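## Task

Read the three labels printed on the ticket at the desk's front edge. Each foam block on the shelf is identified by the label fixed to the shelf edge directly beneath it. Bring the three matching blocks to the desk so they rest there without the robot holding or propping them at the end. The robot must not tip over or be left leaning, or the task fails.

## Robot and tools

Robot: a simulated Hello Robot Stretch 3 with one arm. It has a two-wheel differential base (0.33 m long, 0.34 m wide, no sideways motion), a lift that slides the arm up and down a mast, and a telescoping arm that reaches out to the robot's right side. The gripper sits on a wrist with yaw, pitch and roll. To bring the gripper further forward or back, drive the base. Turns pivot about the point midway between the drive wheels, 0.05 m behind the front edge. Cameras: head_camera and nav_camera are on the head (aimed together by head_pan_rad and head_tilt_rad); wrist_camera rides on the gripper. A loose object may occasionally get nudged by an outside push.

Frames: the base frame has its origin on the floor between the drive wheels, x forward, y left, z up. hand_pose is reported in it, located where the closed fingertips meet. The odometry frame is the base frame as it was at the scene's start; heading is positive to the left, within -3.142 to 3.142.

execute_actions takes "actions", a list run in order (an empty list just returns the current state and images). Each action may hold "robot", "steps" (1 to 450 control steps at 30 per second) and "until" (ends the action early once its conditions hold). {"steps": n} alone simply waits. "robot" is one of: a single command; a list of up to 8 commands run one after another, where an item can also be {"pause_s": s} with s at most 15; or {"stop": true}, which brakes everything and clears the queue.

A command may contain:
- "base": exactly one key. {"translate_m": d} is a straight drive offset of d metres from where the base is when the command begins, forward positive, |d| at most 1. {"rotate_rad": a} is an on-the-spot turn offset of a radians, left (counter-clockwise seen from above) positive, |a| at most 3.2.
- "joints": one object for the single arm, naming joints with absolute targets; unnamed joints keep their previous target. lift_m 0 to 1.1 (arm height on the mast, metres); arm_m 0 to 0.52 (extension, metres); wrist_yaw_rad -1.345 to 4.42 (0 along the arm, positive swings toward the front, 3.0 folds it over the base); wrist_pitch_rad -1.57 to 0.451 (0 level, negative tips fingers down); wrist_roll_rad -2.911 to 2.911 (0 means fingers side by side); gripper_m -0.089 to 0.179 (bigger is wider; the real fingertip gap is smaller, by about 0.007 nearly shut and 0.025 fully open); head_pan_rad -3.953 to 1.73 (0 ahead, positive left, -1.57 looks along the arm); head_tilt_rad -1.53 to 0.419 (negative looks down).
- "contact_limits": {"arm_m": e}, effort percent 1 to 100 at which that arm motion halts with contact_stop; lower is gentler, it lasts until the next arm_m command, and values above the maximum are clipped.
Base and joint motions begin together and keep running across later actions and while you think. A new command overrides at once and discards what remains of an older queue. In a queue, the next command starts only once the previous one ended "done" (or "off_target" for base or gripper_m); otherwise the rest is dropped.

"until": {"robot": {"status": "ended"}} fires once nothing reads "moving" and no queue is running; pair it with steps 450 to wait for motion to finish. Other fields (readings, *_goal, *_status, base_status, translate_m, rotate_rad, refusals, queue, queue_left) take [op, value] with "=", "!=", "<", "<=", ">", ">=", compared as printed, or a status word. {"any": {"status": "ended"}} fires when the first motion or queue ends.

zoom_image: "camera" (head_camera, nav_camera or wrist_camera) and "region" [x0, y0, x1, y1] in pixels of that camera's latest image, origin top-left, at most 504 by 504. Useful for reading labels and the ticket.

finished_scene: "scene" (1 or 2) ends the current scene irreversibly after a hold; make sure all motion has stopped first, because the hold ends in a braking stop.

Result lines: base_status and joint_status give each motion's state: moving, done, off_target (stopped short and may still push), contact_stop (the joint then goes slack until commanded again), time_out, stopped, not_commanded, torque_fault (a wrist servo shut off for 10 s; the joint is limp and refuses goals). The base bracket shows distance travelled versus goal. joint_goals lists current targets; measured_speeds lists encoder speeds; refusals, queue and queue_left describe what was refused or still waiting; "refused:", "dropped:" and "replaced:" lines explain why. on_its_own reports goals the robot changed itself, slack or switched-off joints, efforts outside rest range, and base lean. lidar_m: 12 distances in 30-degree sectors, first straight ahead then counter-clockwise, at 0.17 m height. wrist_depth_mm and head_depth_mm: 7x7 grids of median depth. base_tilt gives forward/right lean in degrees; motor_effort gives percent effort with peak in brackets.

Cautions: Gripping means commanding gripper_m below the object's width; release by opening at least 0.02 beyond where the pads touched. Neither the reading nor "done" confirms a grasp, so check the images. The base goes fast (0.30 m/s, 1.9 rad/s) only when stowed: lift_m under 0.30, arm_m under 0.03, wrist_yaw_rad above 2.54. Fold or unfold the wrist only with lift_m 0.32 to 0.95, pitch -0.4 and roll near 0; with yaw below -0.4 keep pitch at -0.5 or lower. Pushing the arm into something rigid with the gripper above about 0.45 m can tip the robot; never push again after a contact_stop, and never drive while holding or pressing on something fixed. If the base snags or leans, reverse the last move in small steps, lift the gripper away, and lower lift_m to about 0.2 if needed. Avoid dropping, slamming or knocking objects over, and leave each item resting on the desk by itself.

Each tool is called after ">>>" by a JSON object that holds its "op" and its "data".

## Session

>>> {"op": "execute_actions", "data": {"actions": []}}

>>> {"op": "execute_actions", "data": {"actions": [{"robot":{"joints":{"head_pan_rad":-2,"head_tilt_rad":-0.35}},"steps":99,"until":{"robot":{"status":"ended"}}}]}}

>>> {"op": "execute_actions", "data": {"actions": [{"robot":{"joints":{"head_pan_rad":-3.9}},"steps":99,"until":{"robot":{"status":"ended"}}}]}}

Scene clock: 0.00 s.
robot.base_odometry: x=+0.000 y=+0.000 heading=+0.000 (m, m, rad; robot's odometry frame)
robot.turned_by_wheels: +0.000 (rad since the last result)
robot.turned_by_imu: +0.000 (rad since the last result)
robot.base_tilt: forward=-1.7 right=+1.3 (deg)
robot.lidar_m: 2.31 2.03 2.03 1.80 1.57 0.97 1.49 1.71 1.72 2.03 2.74 2.87
robot.head_depth_mm: 1954 3059 3322 3330 3203 2932 2022 / 1975 3071 3562 3515 3571 2928 2016 / 1969 2855 3071 3106 3226 2851 1988 / 1986 2705 2705 2821 2803 2790 1976 / 2038 2437 2488 2491 2532 2553 1980 / 2036 2206 2234 2273 2273 2357 1951 / 1955 2039 2059 2095 2093 2165 1935
robot.base_status: not_commanded
robot.joint_positions: lift_m=+0.567 arm_m=+0.002 wrist_yaw_rad=+3.101 wrist_pitch_rad=-0.611 wrist_roll_rad=+0.016 gripper_m=+0.037 head_pan_rad=+0.011 head_tilt_rad=-0.022
robot.joint_goals: lift_m=+0.567 arm_m=+0.002 wrist_yaw_rad=+3.101 wrist_pitch_rad=-0.611 wrist_roll_rad=+0.016 gripper_m=+0.037 head_pan_rad=+0.011 head_tilt_rad=-0.022
robot.joint_status: lift_m=not_commanded arm_m=not_commanded wrist_yaw_rad=not_commanded wrist_pitch_rad=not_commanded wrist_roll_rad=not_commanded gripper_m=not_commanded head_pan_rad=not_commanded head_tilt_rad=not_commanded
robot.measured_speeds: translate_m=+0.000 rotate_rad=+0.000 lift_m=+0.000 arm_m=+0.000 wrist_yaw_rad=+0.000 wrist_pitch_rad=+0.000 wrist_roll_rad=+0.000 head_pan_rad=+0.000 head_tilt_rad=+0.000
robot: refusals=0 queue=idle queue_left=0
robot.motor_effort: left_wheel=-1 right_wheel=+0 lift_m=+24 arm_m=-1 wrist_yaw_rad=+0 wrist_pitch_rad=+4 wrist_roll_rad=+0 gripper_m=-1 head_pan_rad=+0 head_tilt_rad=+2 (%)
robot.hand_pose: x=-0.0133 y=+0.0486 z=+0.5388 quat_wxyz=(+0.228, +0.684, +0.197, +0.664) (m; robot's base frame)
robot.wrist_depth_mm: - - - - - - - / - - - - - - - / - - - - - - - / 978 965 948 907 908 901 874 / 843 846 818 804 813 766 765 / 742 735 741 709 680 679 698 / 660 657 - - 636 620 622
pictures: head_camera (sideways: a quarter turn clockwise sets it upright), nav_camera (sideways: a quarter turn counterclockwise sets it upright), wrist_camera
Images, in order (width x height): head_camera 896x504, nav_camera 672x504, wrist_camera 644x364.

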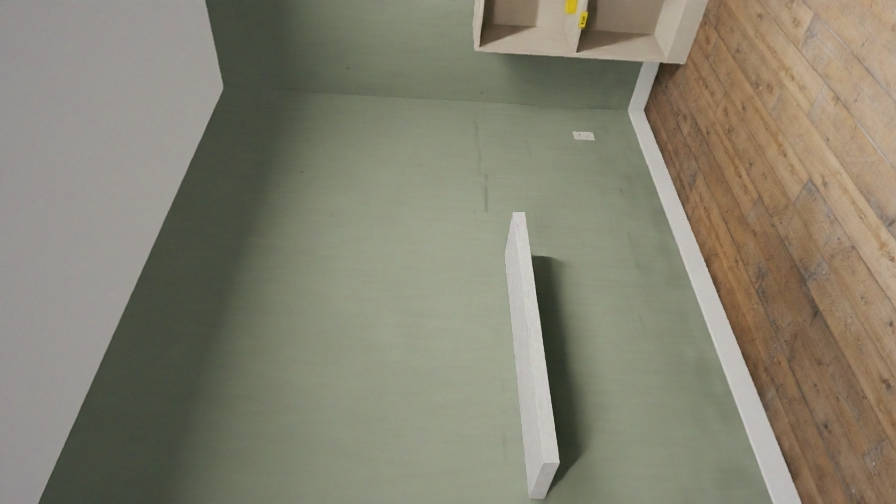

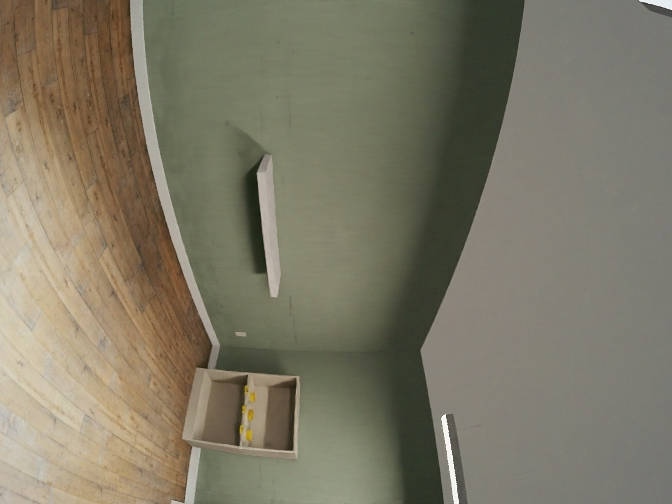

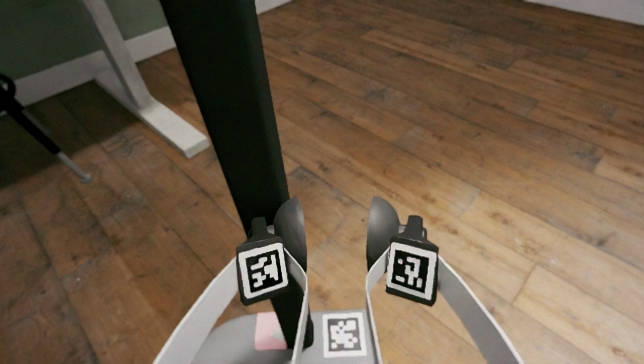

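Scene clock: 1.53 s.
robot.base_odometry: x=+0.000 y=+0.000 heading=+0.000 (m, m, rad; robot's odometry frame)
robot.turned_by_wheels: +0.000 (rad since the last result)
robot.turned_by_imu: +0.000 (rad since the last result)
robot.base_tilt: forward=-1.7 right=+1.3 (deg)
robot.lidar_m: 2.32 2.02 2.02 1.80 1.57 0.96 1.49 1.72 1.72 2.03 2.73 2.86
robot.head_depth_mm: 1403 1490 1588 1689 1823 1786 1418 / 1465 1554 1645 1766 1890 1766 1411 / 1524 1635 1746 1879 2023 1766 1395 / 1590 1698 1812 1958 2103 1755 1390 / 1665 1783 1904 2063 2162 1742 1381 / 1730 1861 2021 2159 2289 1729 1382 / 1801 1953 2114 2293 2293 1714 1381
robot.base_status: not_commanded
robot.joint_positions: lift_m=+0.567 arm_m=+0.002 wrist_yaw_rad=+3.101 wrist_pitch_rad=-0.611 wrist_roll_rad=+0.016 gripper_m=+0.037 head_pan_rad=-1.993 head_tilt_rad=-0.346
robot.joint_goals: lift_m=+0.567 arm_m=+0.002 wrist_yaw_rad=+3.101 wrist_pitch_rad=-0.611 wrist_roll_rad=+0.016 gripper_m=+0.037 head_pan_rad=-2.000 head_tilt_rad=-0.350
robot.joint_status: lift_m=not_commanded arm_m=not_commanded wrist_yaw_rad=not_commanded wrist_pitch_rad=not_commanded wrist_roll_rad=not_commanded gripper_m=not_commanded head_pan_rad=done head_tilt_rad=done
robot.measured_speeds: translate_m=+0.000 rotate_rad=+0.000 lift_m=+0.000 arm_m=+0.000 wrist_yaw_rad=+0.000 wrist_pitch_rad=+0.000 wrist_roll_rad=+0.000 head_pan_rad=+0.000 head_tilt_rad=+0.000
robot: refusals=0 queue=done queue_left=0
robot.motor_effort: left_wheel=+0(1) right_wheel=-1(0) lift_m=+22(23) arm_m=-1(0) wrist_yaw_rad=+1(0) wrist_pitch_rad=+4(4) wrist_roll_rad=+0(0) gripper_m=+1(1) head_pan_rad=-4(48) head_tilt_rad=-2(25) (%)
robot.hand_pose: x=-0.0133 y=+0.0486 z=+0.5388 quat_wxyz=(+0.228, +0.684, +0.197, +0.664) (m; robot's base frame)
robot.wrist_depth_mm: - - - - - - - / - - - - - - - / - - - - - - - / 961 932 925 909 919 890 870 / 831 825 802 795 806 791 754 / 747 741 729 719 669 686 685 / 670 657 - - 630 615 621
pictures: head_camera (sideways: a quarter turn clockwise sets it upright), nav_camera (sideways: a quarter turn counterclockwise sets it upright), wrist_camera
Images, in order (width x height): head_camera 896x504, nav_camera 672x504, wrist_camera 644x364.

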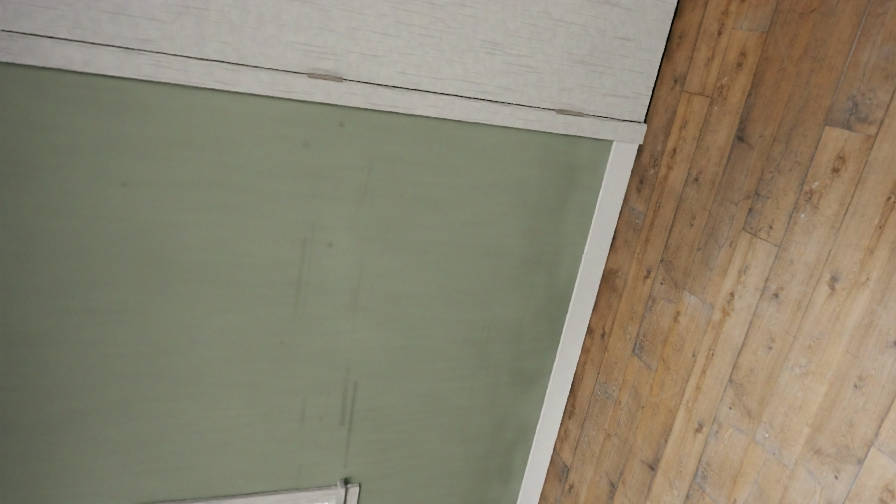

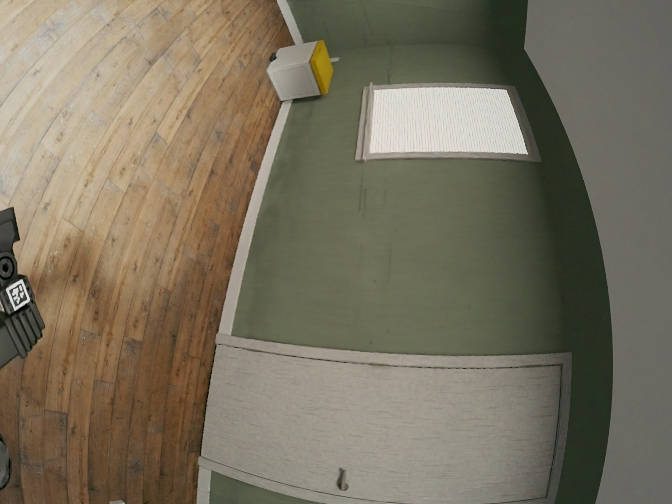

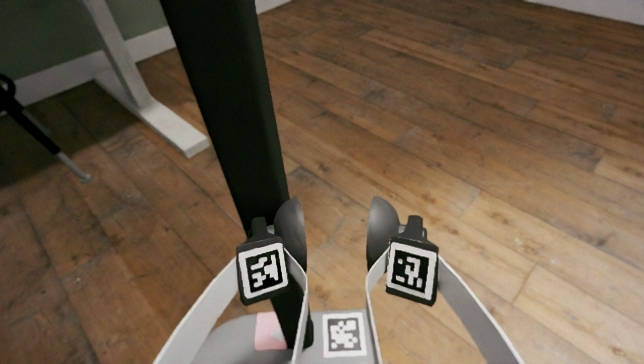

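Scene clock: 3.03 s.
robot.base_odometry: x=+0.000 y=+0.000 heading=+0.000 (m, m, rad; robot's odometry frame)
robot.turned_by_wheels: +0.000 (rad since the last result)
robot.turned_by_imu: +0.000 (rad since the last result)
robot.base_tilt: forward=-1.8 right=+1.2 (deg)
robot.lidar_m: 2.32 2.03 2.03 1.80 1.57 0.97 1.48 1.72 1.72 2.04 2.73 2.86
robot.head_depth_mm: - - - - - - - / 1297 1383 - - - - - / 1301 1392 1498 986 1782 1760 1397 / 1321 1413 1504 974 1757 1695 1388 / 1337 1428 1509 957 1323 1624 1392 / 1332 1427 1520 953 1324 1608 1380 / 1344 1444 1523 1008 1845 1709 1331
robot.base_status: not_commanded
robot.joint_positions: lift_m=+0.567 arm_m=+0.002 wrist_yaw_rad=+3.101 wrist_pitch_rad=-0.611 wrist_roll_rad=+0.016 gripper_m=+0.037 head_pan_rad=-3.893 head_tilt_rad=-0.346
robot.joint_goals: lift_m=+0.567 arm_m=+0.002 wrist_yaw_rad=+3.101 wrist_pitch_rad=-0.611 wrist_roll_rad=+0.016 gripper_m=+0.037 head_pan_rad=-3.900 head_tilt_rad=-0.350
robot.joint_status: lift_m=not_commanded arm_m=not_commanded wrist_yaw_rad=not_commanded wrist_pitch_rad=not_commanded wrist_roll_rad=not_commanded gripper_m=not_commanded head_pan_rad=done head_tilt_rad=done
robot.measured_speeds: translate_m=+0.000 rotate_rad=+0.000 lift_m=+0.000 arm_m=+0.000 wrist_yaw_rad=+0.000 wrist_pitch_rad=+0.000 wrist_roll_rad=+0.000 head_pan_rad=+0.000 head_tilt_rad=+0.000
robot: refusals=0 queue=done queue_left=0
robot.motor_effort: left_wheel=-1(1) right_wheel=+0(1) lift_m=+22(23) arm_m=+0(1) wrist_yaw_rad=+1(0) wrist_pitch_rad=+4(4) wrist_roll_rad=+0(0) gripper_m=+1(0) head_pan_rad=-4(46) head_tilt_rad=-2(2) (%)
robot.hand_pose: x=-0.0133 y=+0.0486 z=+0.5388 quat_wxyz=(+0.228, +0.684, +0.197, +0.664) (m; robot's base frame)
robot.wrist_depth_mm: - - - - - - - / - - - - - - - / - - - - - - - / 960 924 920 913 904 893 896 / 840 819 818 811 808 782 772 / 736 737 720 715 662 703 685 / 676 653 - - 629 626 615
pictures: head_camera (sideways: a quarter turn clockwise sets it upright), nav_camera (sideways: a quarter turn counterclockwise sets it upright), wrist_camera
Images, in order (width x height): head_camera 896x504, nav_camera 672x504, wrist_camera 644x364.

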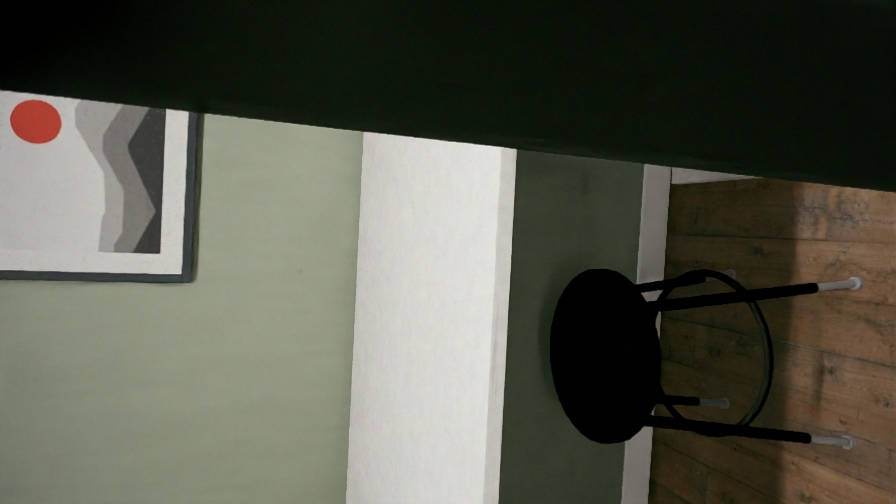

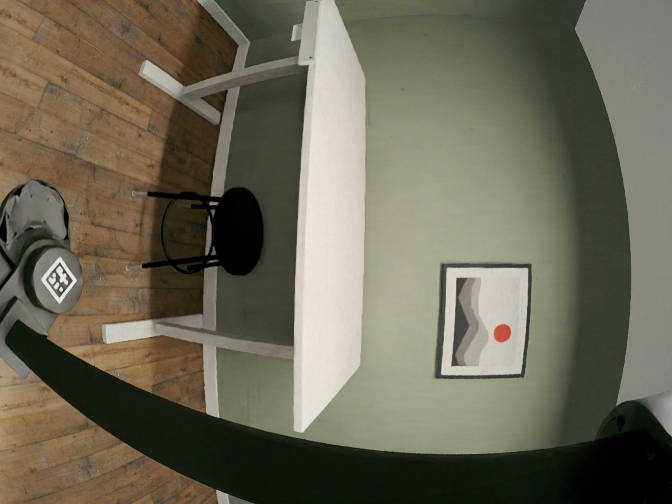

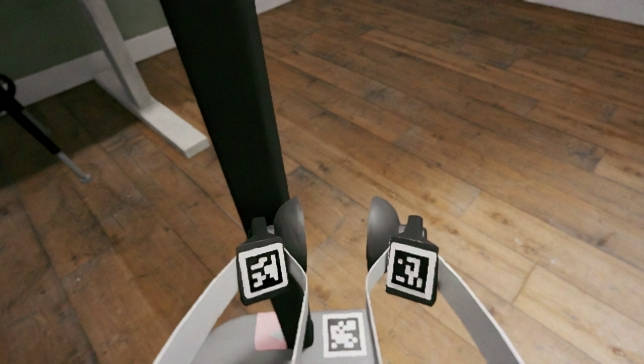

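>>> {"op": "execute_actions", "data": {"actions": [{"robot":[{"base":{"rotate_rad":-2.4},"joints":{"lift_m":0.26,"wrist_pitch_rad":-0.4,"head_pan_rad":-1.57,"head_tilt_rad":-0.5}},{"base":{"translate_m":0.8}},{"joints":{"lift_m":0.64,"wrist_yaw_rad":0,"gripper_m":0.17}},{"joints":{"arm_m":0.3,"wrist_pitch_rad":0.2}}],"steps":450,"until":{"robot":{"status":"ended"}}},{"steps":150,"until":{"robot":{"status":"ended"}}}]}}

Scene clock: 22.93 s.
robot.base_odometry: x=-0.590 y=-0.540 heading=-2.400 (m, m, rad; robot's odometry frame)
robot.turned_by_wheels: -2.400 (rad since the last result)
robot.turned_by_imu: -2.377 (rad since the last result)
robot.base_tilt: forward=-1.7 right=+1.3 (deg)
robot.lidar_m: 0.92 0.94 1.33 2.39 3.00 2.93 2.82 2.23 1.03 1.11 1.35 0.96
robot.head_depth_mm: 1298 1421 1120 1378 1687 1502 1272 / 1301 1431 1109 1760 1877 1517 1302 / 1290 1421 1089 1776 1879 - 1262 / 1288 1419 1076 1760 1907 1445 1255 / 1290 1426 1060 816 1849 1512 1257 / 1283 1414 1044 1263 1751 1493 1243 / 1285 1421 1036 1757 1896 1496 1249
robot.base_status: done (translate_m +0.8000 of +0.8000)
robot.joint_positions: lift_m=+0.639 arm_m=+0.300 wrist_yaw_rad=+0.002 wrist_pitch_rad=+0.177 wrist_roll_rad=+0.016 gripper_m=+0.170 head_pan_rad=-1.577 head_tilt_rad=-0.495
robot.joint_goals: lift_m=+0.640 arm_m=+0.300 wrist_yaw_rad=+0.000 wrist_pitch_rad=+0.200 wrist_roll_rad=+0.016 gripper_m=+0.170 head_pan_rad=-1.570 head_tilt_rad=-0.500
robot.joint_status: lift_m=done arm_m=done wrist_yaw_rad=done wrist_pitch_rad=done wrist_roll_rad=not_commanded gripper_m=done head_pan_rad=done head_tilt_rad=done
robot.measured_speeds: translate_m=+0.000 rotate_rad=+0.000 lift_m=+0.000 arm_m=+0.000 wrist_yaw_rad=+0.000 wrist_pitch_rad=+0.000 wrist_roll_rad=+0.000 head_pan_rad=+0.000 head_tilt_rad=+0.000
robot: refusals=0 queue=done queue_left=0
robot.motor_effort: left_wheel=+3(9) right_wheel=-3(7) lift_m=+34(36) arm_m=+3(6) wrist_yaw_rad=-1(2) wrist_pitch_rad=+7(7) wrist_roll_rad=+0(0) gripper_m=+2(84) head_pan_rad=+4(48) head_tilt_rad=-2(17) (%)
robot.hand_pose: x=-0.0208 y=-0.7011 z=+0.7994 quat_wxyz=(+0.699, -0.061, -0.710, +0.063) (m; robot's base frame)
robot.wrist_depth_mm: 207 206 206 205 204 232 236 / 337 305 215 349 361 370 376 / - - 533 534 531 534 549 / - - - - - - - / - - - - - - - / - - - - - - - / - - - - - - 530
pictures: head_camera (sideways: a quarter turn clockwise sets it upright), nav_camera (sideways: a quarter turn counterclockwise sets it upright), wrist_camera
Images, in order (width x height): head_camera 896x504, nav_camera 672x504, wrist_camera 644x364.

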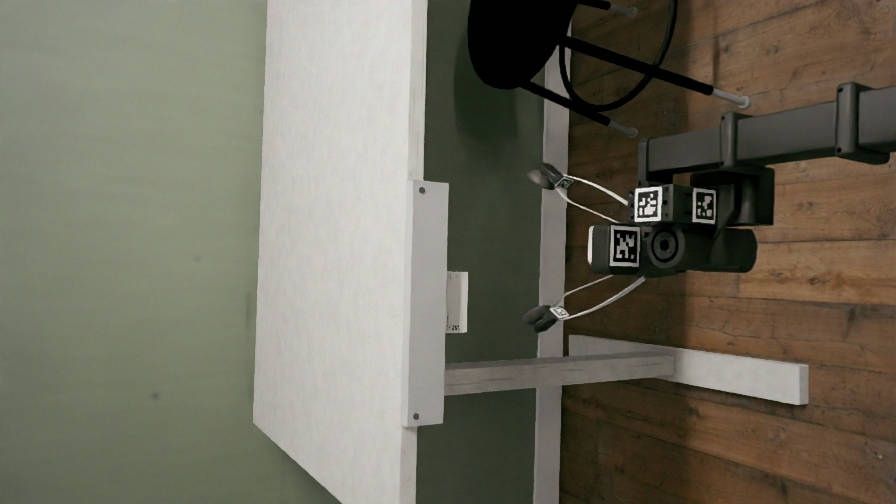

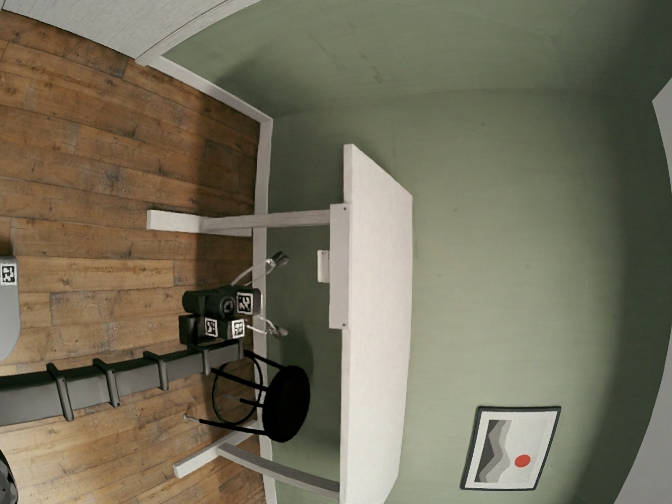

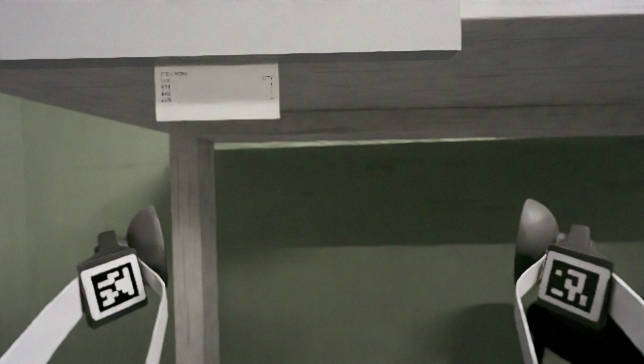

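>>> {"op": "execute_actions", "data": {"actions": [{"robot":{"base":{"translate_m":0.07},"joints":{"arm_m":0.41,"lift_m":0.66,"head_pan_rad":1.73,"head_tilt_rad":-0.25}},"steps":450,"until":{"robot":{"status":"ended"}}}]}}

>>> {"op": "zoom_image", "data": {"camera": "wrist_camera", "region": [140,0,340,160]}}

Scene clock: 28.10 s.
robot.base_odometry: x=-0.641 y=-0.588 heading=-2.400 (m, m, rad; robot's odometry frame)
robot.turned_by_wheels: +0.000 (rad since the last result)
robot.turned_by_imu: +0.001 (rad since the last result)
robot.base_tilt: forward=-1.6 right=+1.3 (deg)
robot.lidar_m: 0.85 0.87 1.23 2.37 3.03 3.01 2.89 2.24 1.06 1.10 1.25 0.89
robot.head_depth_mm: 2709 2829 3012 3125 2418 1975 1524 / 2765 2897 3005 3215 2797 1956 1501 / 2746 2910 3055 3306 2751 1943 1510 / 2805 2934 3041 3275 2711 1932 1488 / 2823 2938 3138 3284 2712 1931 1489 / 2879 3078 3257 3416 2651 1908 1469 / 3006 3091 3272 3441 - - -
robot.base_status: done (translate_m +0.0700 of +0.0700)
robot.joint_positions: lift_m=+0.659 arm_m=+0.410 wrist_yaw_rad=+0.002 wrist_pitch_rad=+0.177 wrist_roll_rad=+0.016 gripper_m=+0.170 head_pan_rad=+1.723 head_tilt_rad=-0.260
robot.joint_goals: lift_m=+0.660 arm_m=+0.410 wrist_yaw_rad=+0.000 wrist_pitch_rad=+0.200 wrist_roll_rad=+0.016 gripper_m=+0.170 head_pan_rad=+1.730 head_tilt_rad=-0.250
robot.joint_status: lift_m=done arm_m=done wrist_yaw_rad=done wrist_pitch_rad=done wrist_roll_rad=not_commanded gripper_m=done head_pan_rad=done head_tilt_rad=done
robot.measured_speeds: translate_m=+0.000 rotate_rad=+0.000 lift_m=+0.000 arm_m=+0.000 wrist_yaw_rad=+0.000 wrist_pitch_rad=+0.000 wrist_roll_rad=+0.000 head_pan_rad=+0.000 head_tilt_rad=+0.000
robot: refusals=0 queue=done queue_left=0
robot.motor_effort: left_wheel=+2(6) right_wheel=-3(3) lift_m=+33(36) arm_m=+3(5) wrist_yaw_rad=+0(2) wrist_pitch_rad=+7(7) wrist_roll_rad=+0(0) gripper_m=+0(1) head_pan_rad=+4(48) head_tilt_rad=+5(24) (%)
robot.hand_pose: x=-0.0208 y=-0.8111 z=+0.8195 quat_wxyz=(+0.699, -0.061, -0.710, +0.063) (m; robot's base frame)
robot.wrist_depth_mm: 178 179 104 104 103 186 190 / 271 276 105 104 104 295 301 / 929 940 428 429 423 418 422 / 928 922 524 907 910 906 893 / 924 943 510 915 921 902 889 / 968 - 514 940 892 913 - / 933 932 499 921 938 926 921
pictures: head_camera (sideways: a quarter turn clockwise sets it upright), nav_camera (sideways: a quarter turn counterclockwise sets it upright), wrist_camera
Images, in order (width x height): head_camera 896x504, nav_camera 672x504, wrist_camera 644x364.

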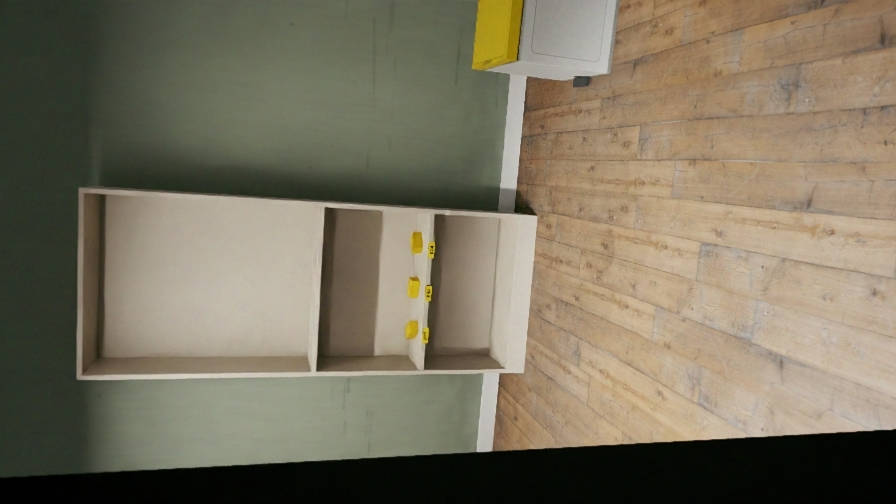

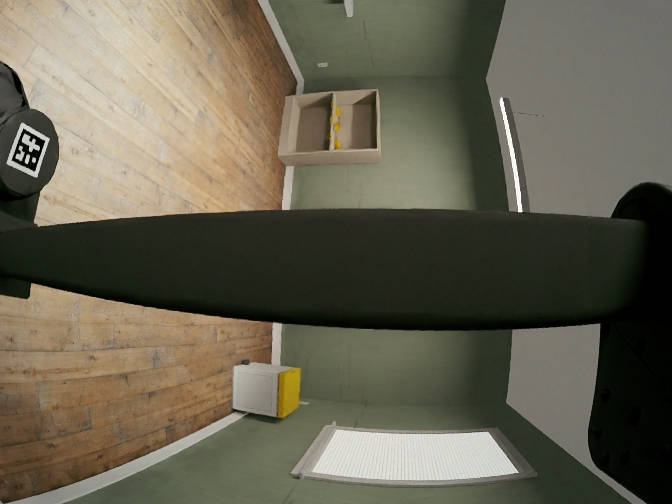

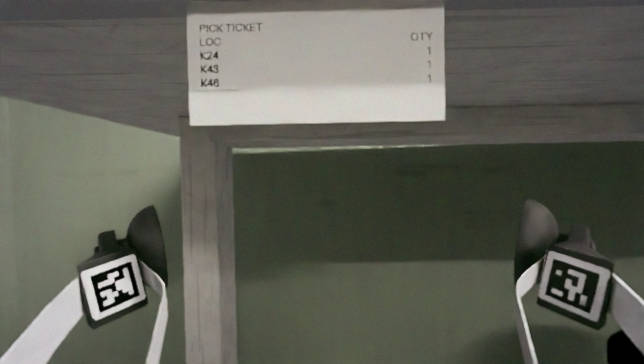

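Region (140, 0, 340, 160) of wrist_camera's 644x364 image, scaled by 2.520; it fills the top 403 rows of this view, and the rest is white.

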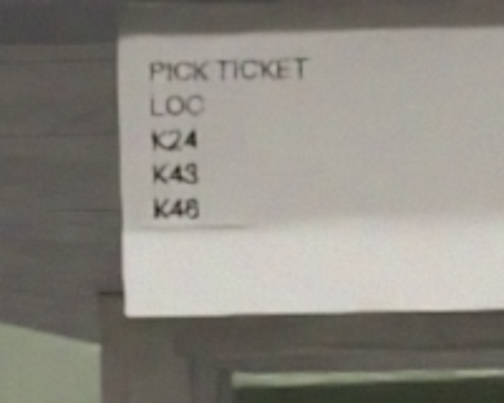

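>>> {"op": "execute_actions", "data": {"actions": [{"robot":[{"joints":{"arm_m":0,"wrist_pitch_rad":-0.2,"gripper_m":0.05}},{"base":{"rotate_rad":1.88},"joints":{"lift_m":0.29,"wrist_yaw_rad":2.7}},{"base":{"translate_m":1}},{"base":{"translate_m":1}},{"base":{"translate_m":0.22}},{"base":{"rotate_rad":1.29}},{"joints":{"lift_m":0.58,"wrist_yaw_rad":0,"wrist_pitch_rad":-0.1,"gripper_m":0.17,"head_tilt_rad":-0.8,"head_pan_rad":-1.57}}],"steps":450,"until":{"robot":{"status":"ended"}}},{"steps":450,"until":{"robot":{"status":"ended"}}}]}}

Scene clock: 63.17 s.
robot.base_odometry: x=+1.285 y=-1.691 heading=+0.770 (m, m, rad; robot's odometry frame)
robot.turned_by_wheels: +3.170 (rad since the last result)
robot.turned_by_imu: +3.152 (rad since the last result)
robot.base_tilt: forward=-1.8 right=+1.3 (deg)
robot.lidar_m: 2.26 2.34 3.22 3.07 2.13 1.57 1.11 1.13 0.90 1.03 0.82 1.25
robot.head_depth_mm: 748 1001 1150 1131 1423 1292 1127 / 787 1007 1154 1109 1423 1284 1182 / 775 1003 1159 1455 1423 1279 - / 763 1006 1160 1453 1415 1322 - / 760 1006 1131 1455 1405 1266 1113 / 748 1009 1136 1161 1396 1259 1114 / 739 879 965 1514 1455 1265 1107
robot.base_status: done (rotate_rad +1.2898 of +1.2900)
robot.joint_positions: lift_m=+0.579 arm_m=+0.003 wrist_yaw_rad=+0.004 wrist_pitch_rad=-0.123 wrist_roll_rad=+0.016 gripper_m=+0.170 head_pan_rad=-1.563 head_tilt_rad=-0.790
robot.joint_goals: lift_m=+0.580 arm_m=+0.000 wrist_yaw_rad=+0.000 wrist_pitch_rad=-0.100 wrist_roll_rad=+0.016 gripper_m=+0.170 head_pan_rad=-1.570 head_tilt_rad=-0.800
robot.joint_status: lift_m=done arm_m=done wrist_yaw_rad=done wrist_pitch_rad=done wrist_roll_rad=not_commanded gripper_m=done head_pan_rad=done head_tilt_rad=done
robot.measured_speeds: translate_m=+0.000 rotate_rad=+0.000 lift_m=+0.000 arm_m=+0.000 wrist_yaw_rad=+0.000 wrist_pitch_rad=+0.000 wrist_roll_rad=+0.000 head_pan_rad=+0.000 head_tilt_rad=+0.000
robot: refusals=0 queue=done queue_left=0
robot.motor_effort: left_wheel=-4(9) right_wheel=+3(9) lift_m=+34(36) arm_m=-4(1) wrist_yaw_rad=-1(4) wrist_pitch_rad=+7(8) wrist_roll_rad=+0(0) gripper_m=+1(84) head_pan_rad=-4(47) head_tilt_rad=-5(34) (%)
robot.hand_pose: x=-0.0206 y=-0.3990 z=+0.6628 quat_wxyz=(+0.700, +0.045, -0.711, -0.043) (m; robot's base frame)
robot.wrist_depth_mm: 779 587 714 699 715 702 532 / 816 583 754 741 740 731 556 / 874 614 777 768 774 742 590 / 913 608 611 635 632 567 596 / 949 812 877 859 872 843 911 / - - 908 909 920 900 - / - 959 839 826 811 786 902
pictures: head_camera (sideways: a quarter turn clockwise sets it upright), nav_camera (sideways: a quarter turn counterclockwise sets it upright), wrist_camera
Images, in order (width x height): head_camera 896x504, nav_camera 672x504, wrist_camera 644x364.

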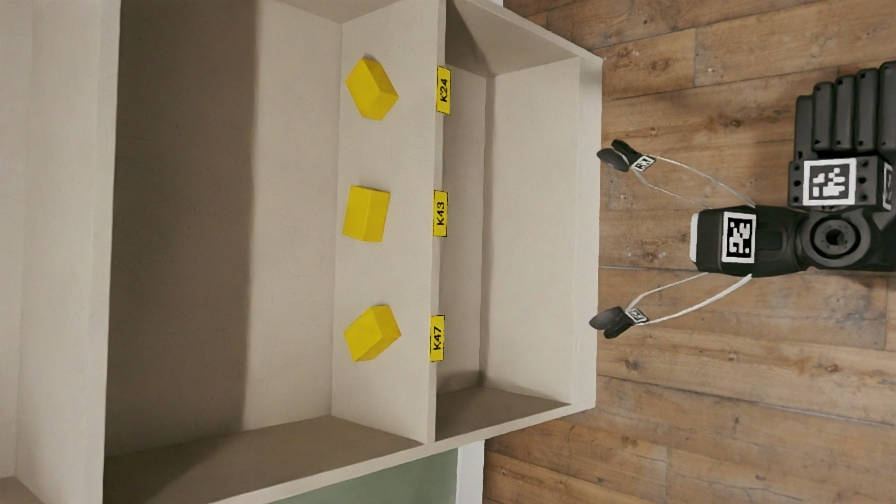

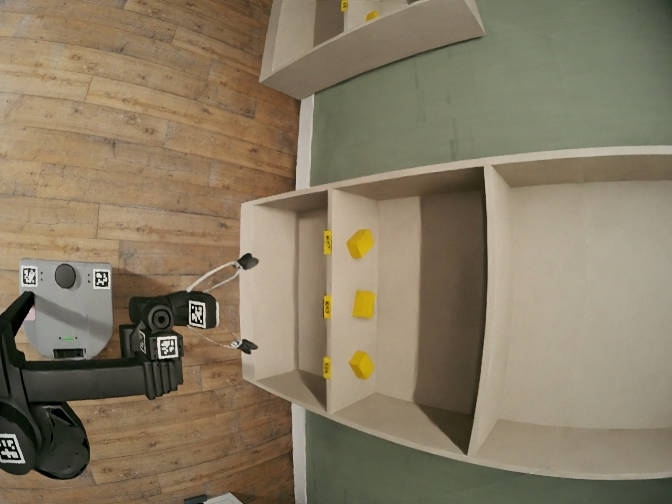

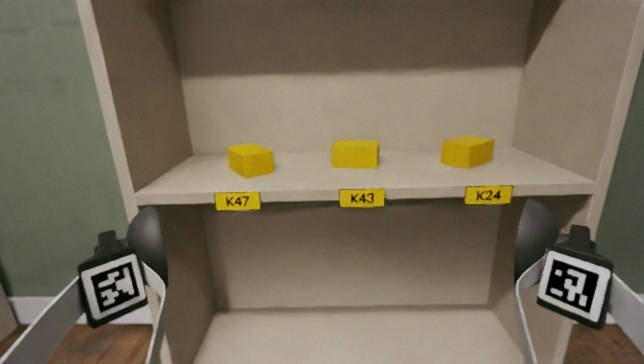

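About 0.16 further than before; arm ~0.5 still reaches.

>>> {"op": "execute_actions", "data": {"actions": [{"robot":{"joints":{"arm_m":0.46,"lift_m":0.54,"wrist_yaw_rad":-0.17}},"steps":450,"until":{"robot":{"status":"ended"}}}]}}

Scene clock: 69.37 s.
robot.base_odometry: x=+1.285 y=-1.691 heading=+0.770 (m, m, rad; robot's odometry frame)
robot.turned_by_wheels: +0.000 (rad since the last result)
robot.turned_by_imu: +0.001 (rad since the last result)
robot.base_tilt: forward=-1.7 right=+1.2 (deg)
robot.lidar_m: 2.26 2.34 3.20 3.08 2.13 1.56 1.10 1.12 0.90 1.03 0.82 1.25
robot.head_depth_mm: 748 1005 1155 1134 1430 1281 1132 / 780 1007 1154 1110 1419 1287 1130 / 775 1008 1160 - 1420 1277 1116 / 764 1006 1157 1477 1417 1267 1124 / 756 1005 1133 1443 1413 1270 1113 / 744 1007 1133 1164 1400 1258 1112 / 737 878 966 1513 1456 1258 1112
robot.base_status: done (rotate_rad +1.2898 of +1.2900)
robot.joint_positions: lift_m=+0.541 arm_m=+0.460 wrist_yaw_rad=-0.168 wrist_pitch_rad=-0.122 wrist_roll_rad=+0.016 gripper_m=+0.170 head_pan_rad=-1.563 head_tilt_rad=-0.790
robot.joint_goals: lift_m=+0.540 arm_m=+0.460 wrist_yaw_rad=-0.170 wrist_pitch_rad=-0.100 wrist_roll_rad=+0.016 gripper_m=+0.170 head_pan_rad=-1.570 head_tilt_rad=-0.800
robot.joint_status: lift_m=done arm_m=done wrist_yaw_rad=done wrist_pitch_rad=done wrist_roll_rad=not_commanded gripper_m=done head_pan_rad=done head_tilt_rad=done
robot.measured_speeds: translate_m=+0.000 rotate_rad=+0.000 lift_m=+0.000 arm_m=+0.000 wrist_yaw_rad=+0.000 wrist_pitch_rad=+0.000 wrist_roll_rad=+0.000 head_pan_rad=+0.000 head_tilt_rad=+0.000
robot: refusals=0 queue=done queue_left=0
robot.motor_effort: left_wheel=-4(4) right_wheel=+3(2) lift_m=+11(32) arm_m=+3(4) wrist_yaw_rad=-1(2) wrist_pitch_rad=+7(7) wrist_roll_rad=+0(0) gripper_m=+1(1) head_pan_rad=-4(4) head_tilt_rad=-5(5) (%)
robot.hand_pose: x=-0.0634 y=-0.8524 z=+0.6241 quat_wxyz=(+0.694, -0.017, -0.712, -0.102) (m; robot's base frame)
robot.wrist_depth_mm: 272 282 293 305 317 332 348 / 286 295 306 318 334 348 367 / 295 306 320 336 353 369 384 / 309 323 338 348 370 384 382 / 316 328 304 222 310 308 229 / 265 - 234 214 228 235 - / 194 200 198 197 194 192 184
pictures: head_camera (sideways: a quarter turn clockwise sets it upright), nav_camera (sideways: a quarter turn counterclockwise sets it upright), wrist_camera
Images, in order (width x height): head_camera 896x504, nav_camera 672x504, wrist_camera 644x364.

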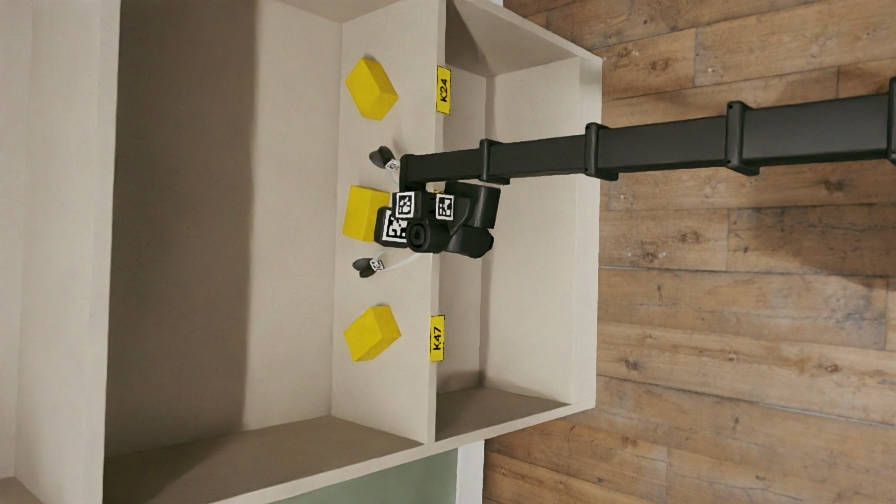

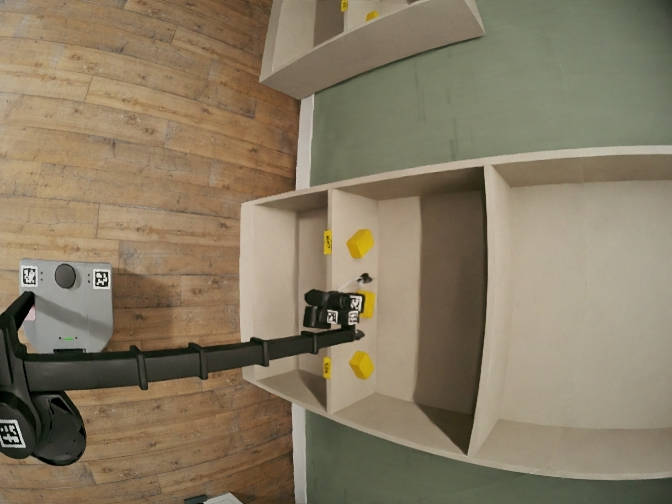

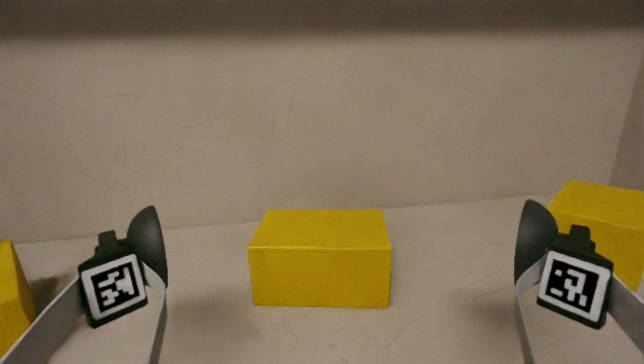

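>>> {"op": "execute_actions", "data": {"actions": [{"robot":[{"base":{"translate_m":-0.03},"joints":{"wrist_yaw_rad":0,"lift_m":0.498,"head_pan_rad":-0.55,"head_tilt_rad":-0.45}},{"joints":{"arm_m":0.51}},{"joints":{"gripper_m":0.03}},{"joints":{"lift_m":0.53}},{"joints":{"arm_m":0}},{"joints":{"wrist_yaw_rad":2.7,"wrist_pitch_rad":-0.2,"lift_m":0.29}}],"steps":450,"until":{"robot":{"status":"ended"}}}]}}

Scene clock: 85.80 s.
robot.base_odometry: x=+1.264 y=-1.712 heading=+0.770 (m, m, rad; robot's odometry frame)
robot.turned_by_wheels: +0.000 (rad since the last result)
robot.turned_by_imu: +0.003 (rad since the last result)
robot.base_tilt: forward=-1.6 right=+1.3 (deg)
robot.lidar_m: 2.29 2.37 3.26 3.05 2.09 1.53 1.08 1.09 0.88 1.03 0.83 1.28
robot.head_depth_mm: 1172 1233 1304 1386 1466 1496 1303 / 1319 1376 1363 1522 1666 1585 1299 / 1494 1540 1308 1435 1624 1561 1290 / 1751 1778 1933 1828 1860 1564 1290 / 2039 2101 1964 2221 1996 1555 1281 / 2006 2196 2385 2555 1968 1541 1271 / 1900 2055 2230 2395 1956 1542 1269
robot.base_status: done (translate_m -0.0300 of -0.0300)
robot.joint_positions: lift_m=+0.291 arm_m=+0.003 wrist_yaw_rad=+2.696 wrist_pitch_rad=-0.215 wrist_roll_rad=+0.016 gripper_m=+0.030 head_pan_rad=-0.557 head_tilt_rad=-0.458
robot.joint_goals: lift_m=+0.290 arm_m=+0.000 wrist_yaw_rad=+2.700 wrist_pitch_rad=-0.200 wrist_roll_rad=+0.016 gripper_m=+0.030 head_pan_rad=-0.550 head_tilt_rad=-0.450
robot.joint_status: lift_m=done arm_m=done wrist_yaw_rad=done wrist_pitch_rad=done wrist_roll_rad=not_commanded gripper_m=done head_pan_rad=done head_tilt_rad=done
robot.measured_speeds: translate_m=+0.000 rotate_rad=+0.000 lift_m=+0.000 arm_m=+0.000 wrist_yaw_rad=+0.000 wrist_pitch_rad=+0.000 wrist_roll_rad=+0.000 head_pan_rad=+0.000 head_tilt_rad=+0.000
robot: refusals=0 queue=done queue_left=0
robot.motor_effort: left_wheel=-3(7) right_wheel=+2(2) lift_m=+10(37) arm_m=-4(5) wrist_yaw_rad=+2(3) wrist_pitch_rad=+5(7) wrist_roll_rad=+0(0) gripper_m=-1(87) head_pan_rad=+4(50) head_tilt_rad=+4(26) (%)
robot.hand_pose: x=+0.0843 y=+0.0736 z=+0.3511 quat_wxyz=(+0.229, +0.708, -0.083, +0.663) (m; robot's base frame)
robot.wrist_depth_mm: - - - - - - - / - - - - - - - / - - - - - - - / - - - - - - - / 835 816 822 815 819 773 744 / - 651 634 626 582 614 611 / - 544 529 528 519 523 508
pictures: head_camera (sideways: a quarter turn clockwise sets it upright), nav_camera (sideways: a quarter turn counterclockwise sets it upright), wrist_camera
Images, in order (width x height): head_camera 896x504, nav_camera 672x504, wrist_camera 644x364.

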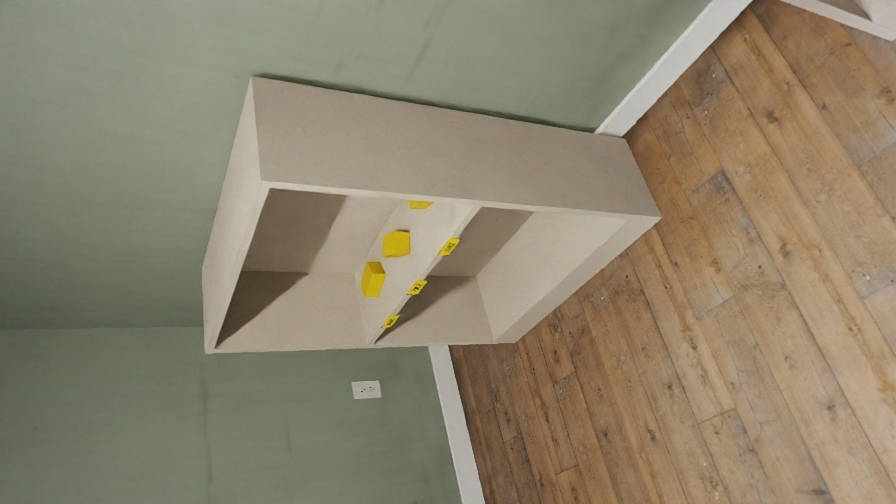

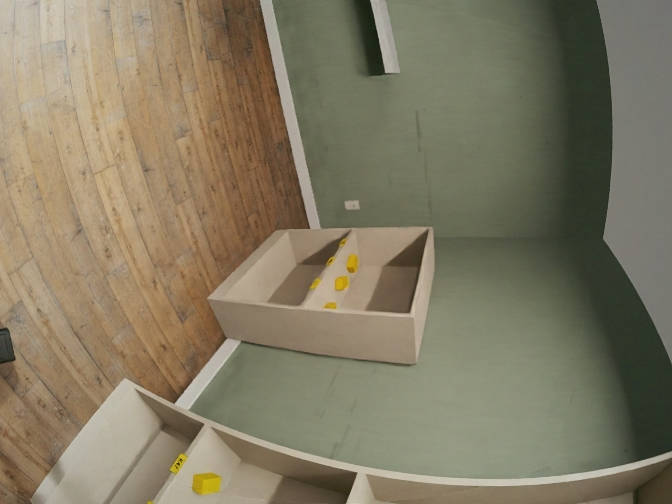

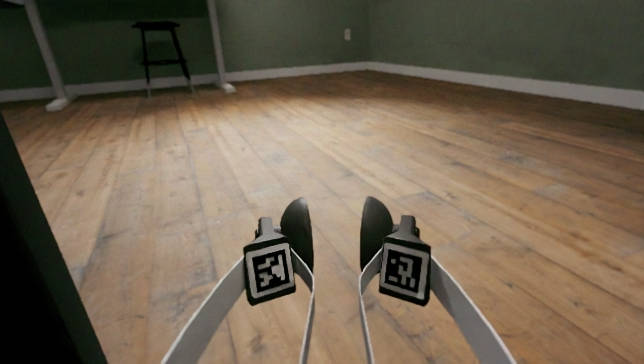

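Missed. Move closer.

>>> {"op": "zoom_image", "data": {"camera": "head_camera", "region": [350,200,490,340]}}

>>> {"op": "execute_actions", "data": {"actions": [{"robot":[{"base":{"rotate_rad":-1.57}},{"base":{"translate_m":0.17}},{"base":{"rotate_rad":1.57}},{"joints":{"lift_m":0.57,"wrist_yaw_rad":0,"wrist_pitch_rad":-0.1,"gripper_m":0.17,"head_tilt_rad":-0.85,"head_pan_rad":-1.57}}],"steps":450,"until":{"robot":{"status":"ended"}}}]}}

Region (350, 200, 490, 340) of head_camera's 896x504 image, scaled by 3.600, with more detail than that image has.

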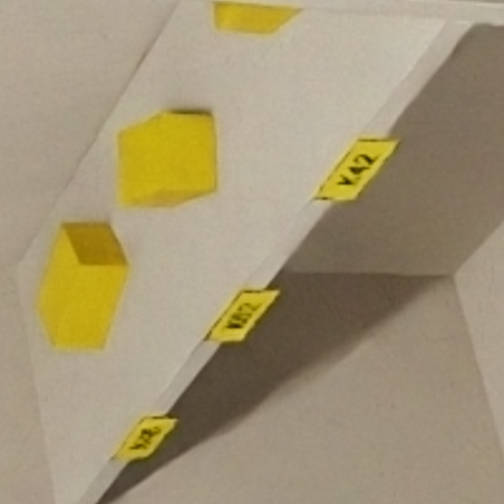

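Scene clock: 98.67 s.
robot.base_odometry: x=+1.382 y=-1.834 heading=+0.770 (m, m, rad; robot's odometry frame)
robot.turned_by_wheels: +0.000 (rad since the last result)
robot.turned_by_imu: +0.002 (rad since the last result)
robot.base_tilt: forward=-1.6 right=+1.3 (deg)
robot.lidar_m: 2.29 2.37 3.25 3.22 2.10 1.53 1.06 1.10 0.74 0.86 0.68 1.18
robot.head_depth_mm: 624 855 1023 997 1252 1271 1119 / 617 852 1023 972 1335 1258 - / 612 857 1023 987 1345 1277 - / 603 857 1001 984 1322 1311 - / 599 859 1023 959 1327 1251 1106 / 593 853 1029 960 1309 1248 1097 / 589 855 974 952 1361 1233 1097
robot.base_status: done (rotate_rad +1.5698 of +1.5700)
robot.joint_positions: lift_m=+0.569 arm_m=+0.003 wrist_yaw_rad=+0.004 wrist_pitch_rad=-0.123 wrist_roll_rad=+0.016 gripper_m=+0.170 head_pan_rad=-1.563 head_tilt_rad=-0.839
robot.joint_goals: lift_m=+0.570 arm_m=+0.000 wrist_yaw_rad=+0.000 wrist_pitch_rad=-0.100 wrist_roll_rad=+0.016 gripper_m=+0.170 head_pan_rad=-1.570 head_tilt_rad=-0.850
robot.joint_status: lift_m=done arm_m=done wrist_yaw_rad=done wrist_pitch_rad=done wrist_roll_rad=not_commanded gripper_m=done head_pan_rad=done head_tilt_rad=done
robot.measured_speeds: translate_m=+0.000 rotate_rad=+0.000 lift_m=+0.000 arm_m=+0.000 wrist_yaw_rad=+0.000 wrist_pitch_rad=+0.000 wrist_roll_rad=+0.000 head_pan_rad=+0.000 head_tilt_rad=+0.000
robot: refusals=0 queue=done queue_left=0
robot.motor_effort: left_wheel=-4(10) right_wheel=+2(8) lift_m=+35(37) arm_m=-3(4) wrist_yaw_rad=-1(2) wrist_pitch_rad=+7(8) wrist_roll_rad=+0(0) gripper_m=+1(85) head_pan_rad=-4(49) head_tilt_rad=-5(32) (%)
robot.hand_pose: x=-0.0206 y=-0.3990 z=+0.6528 quat_wxyz=(+0.700, +0.045, -0.711, -0.043) (m; robot's base frame)
robot.wrist_depth_mm: 441 571 565 560 557 554 490 / 436 580 592 587 580 579 497 / 436 611 616 618 616 617 493 / 426 534 485 517 543 483 471 / 407 423 415 399 432 421 406 / 467 - 714 721 716 726 - / 484 604 766 754 753 739 516
pictures: head_camera (sideways: a quarter turn clockwise sets it upright), nav_camera (sideways: a quarter turn counterclockwise sets it upright), wrist_camera
Images, in order (width x height): head_camera 896x504, nav_camera 672x504, wrist_camera 644x364.

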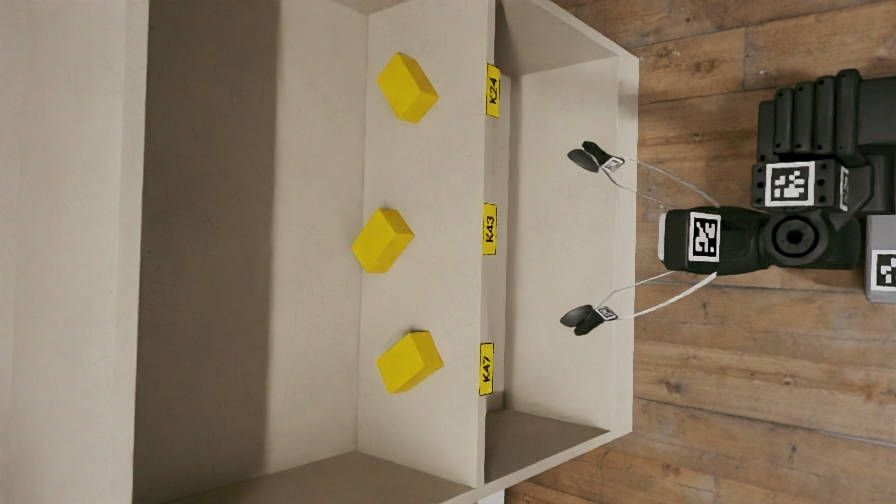

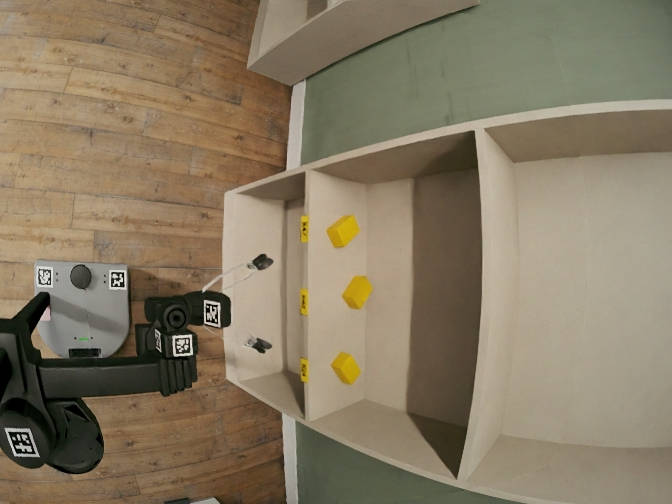

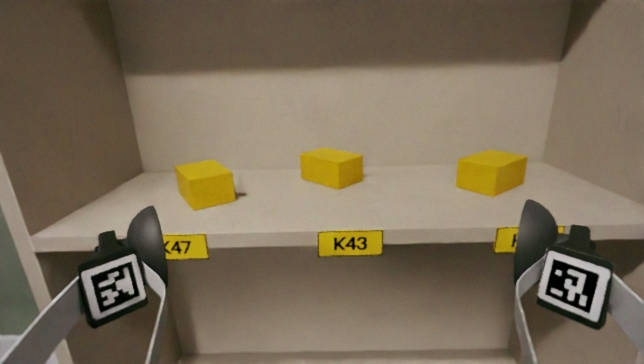

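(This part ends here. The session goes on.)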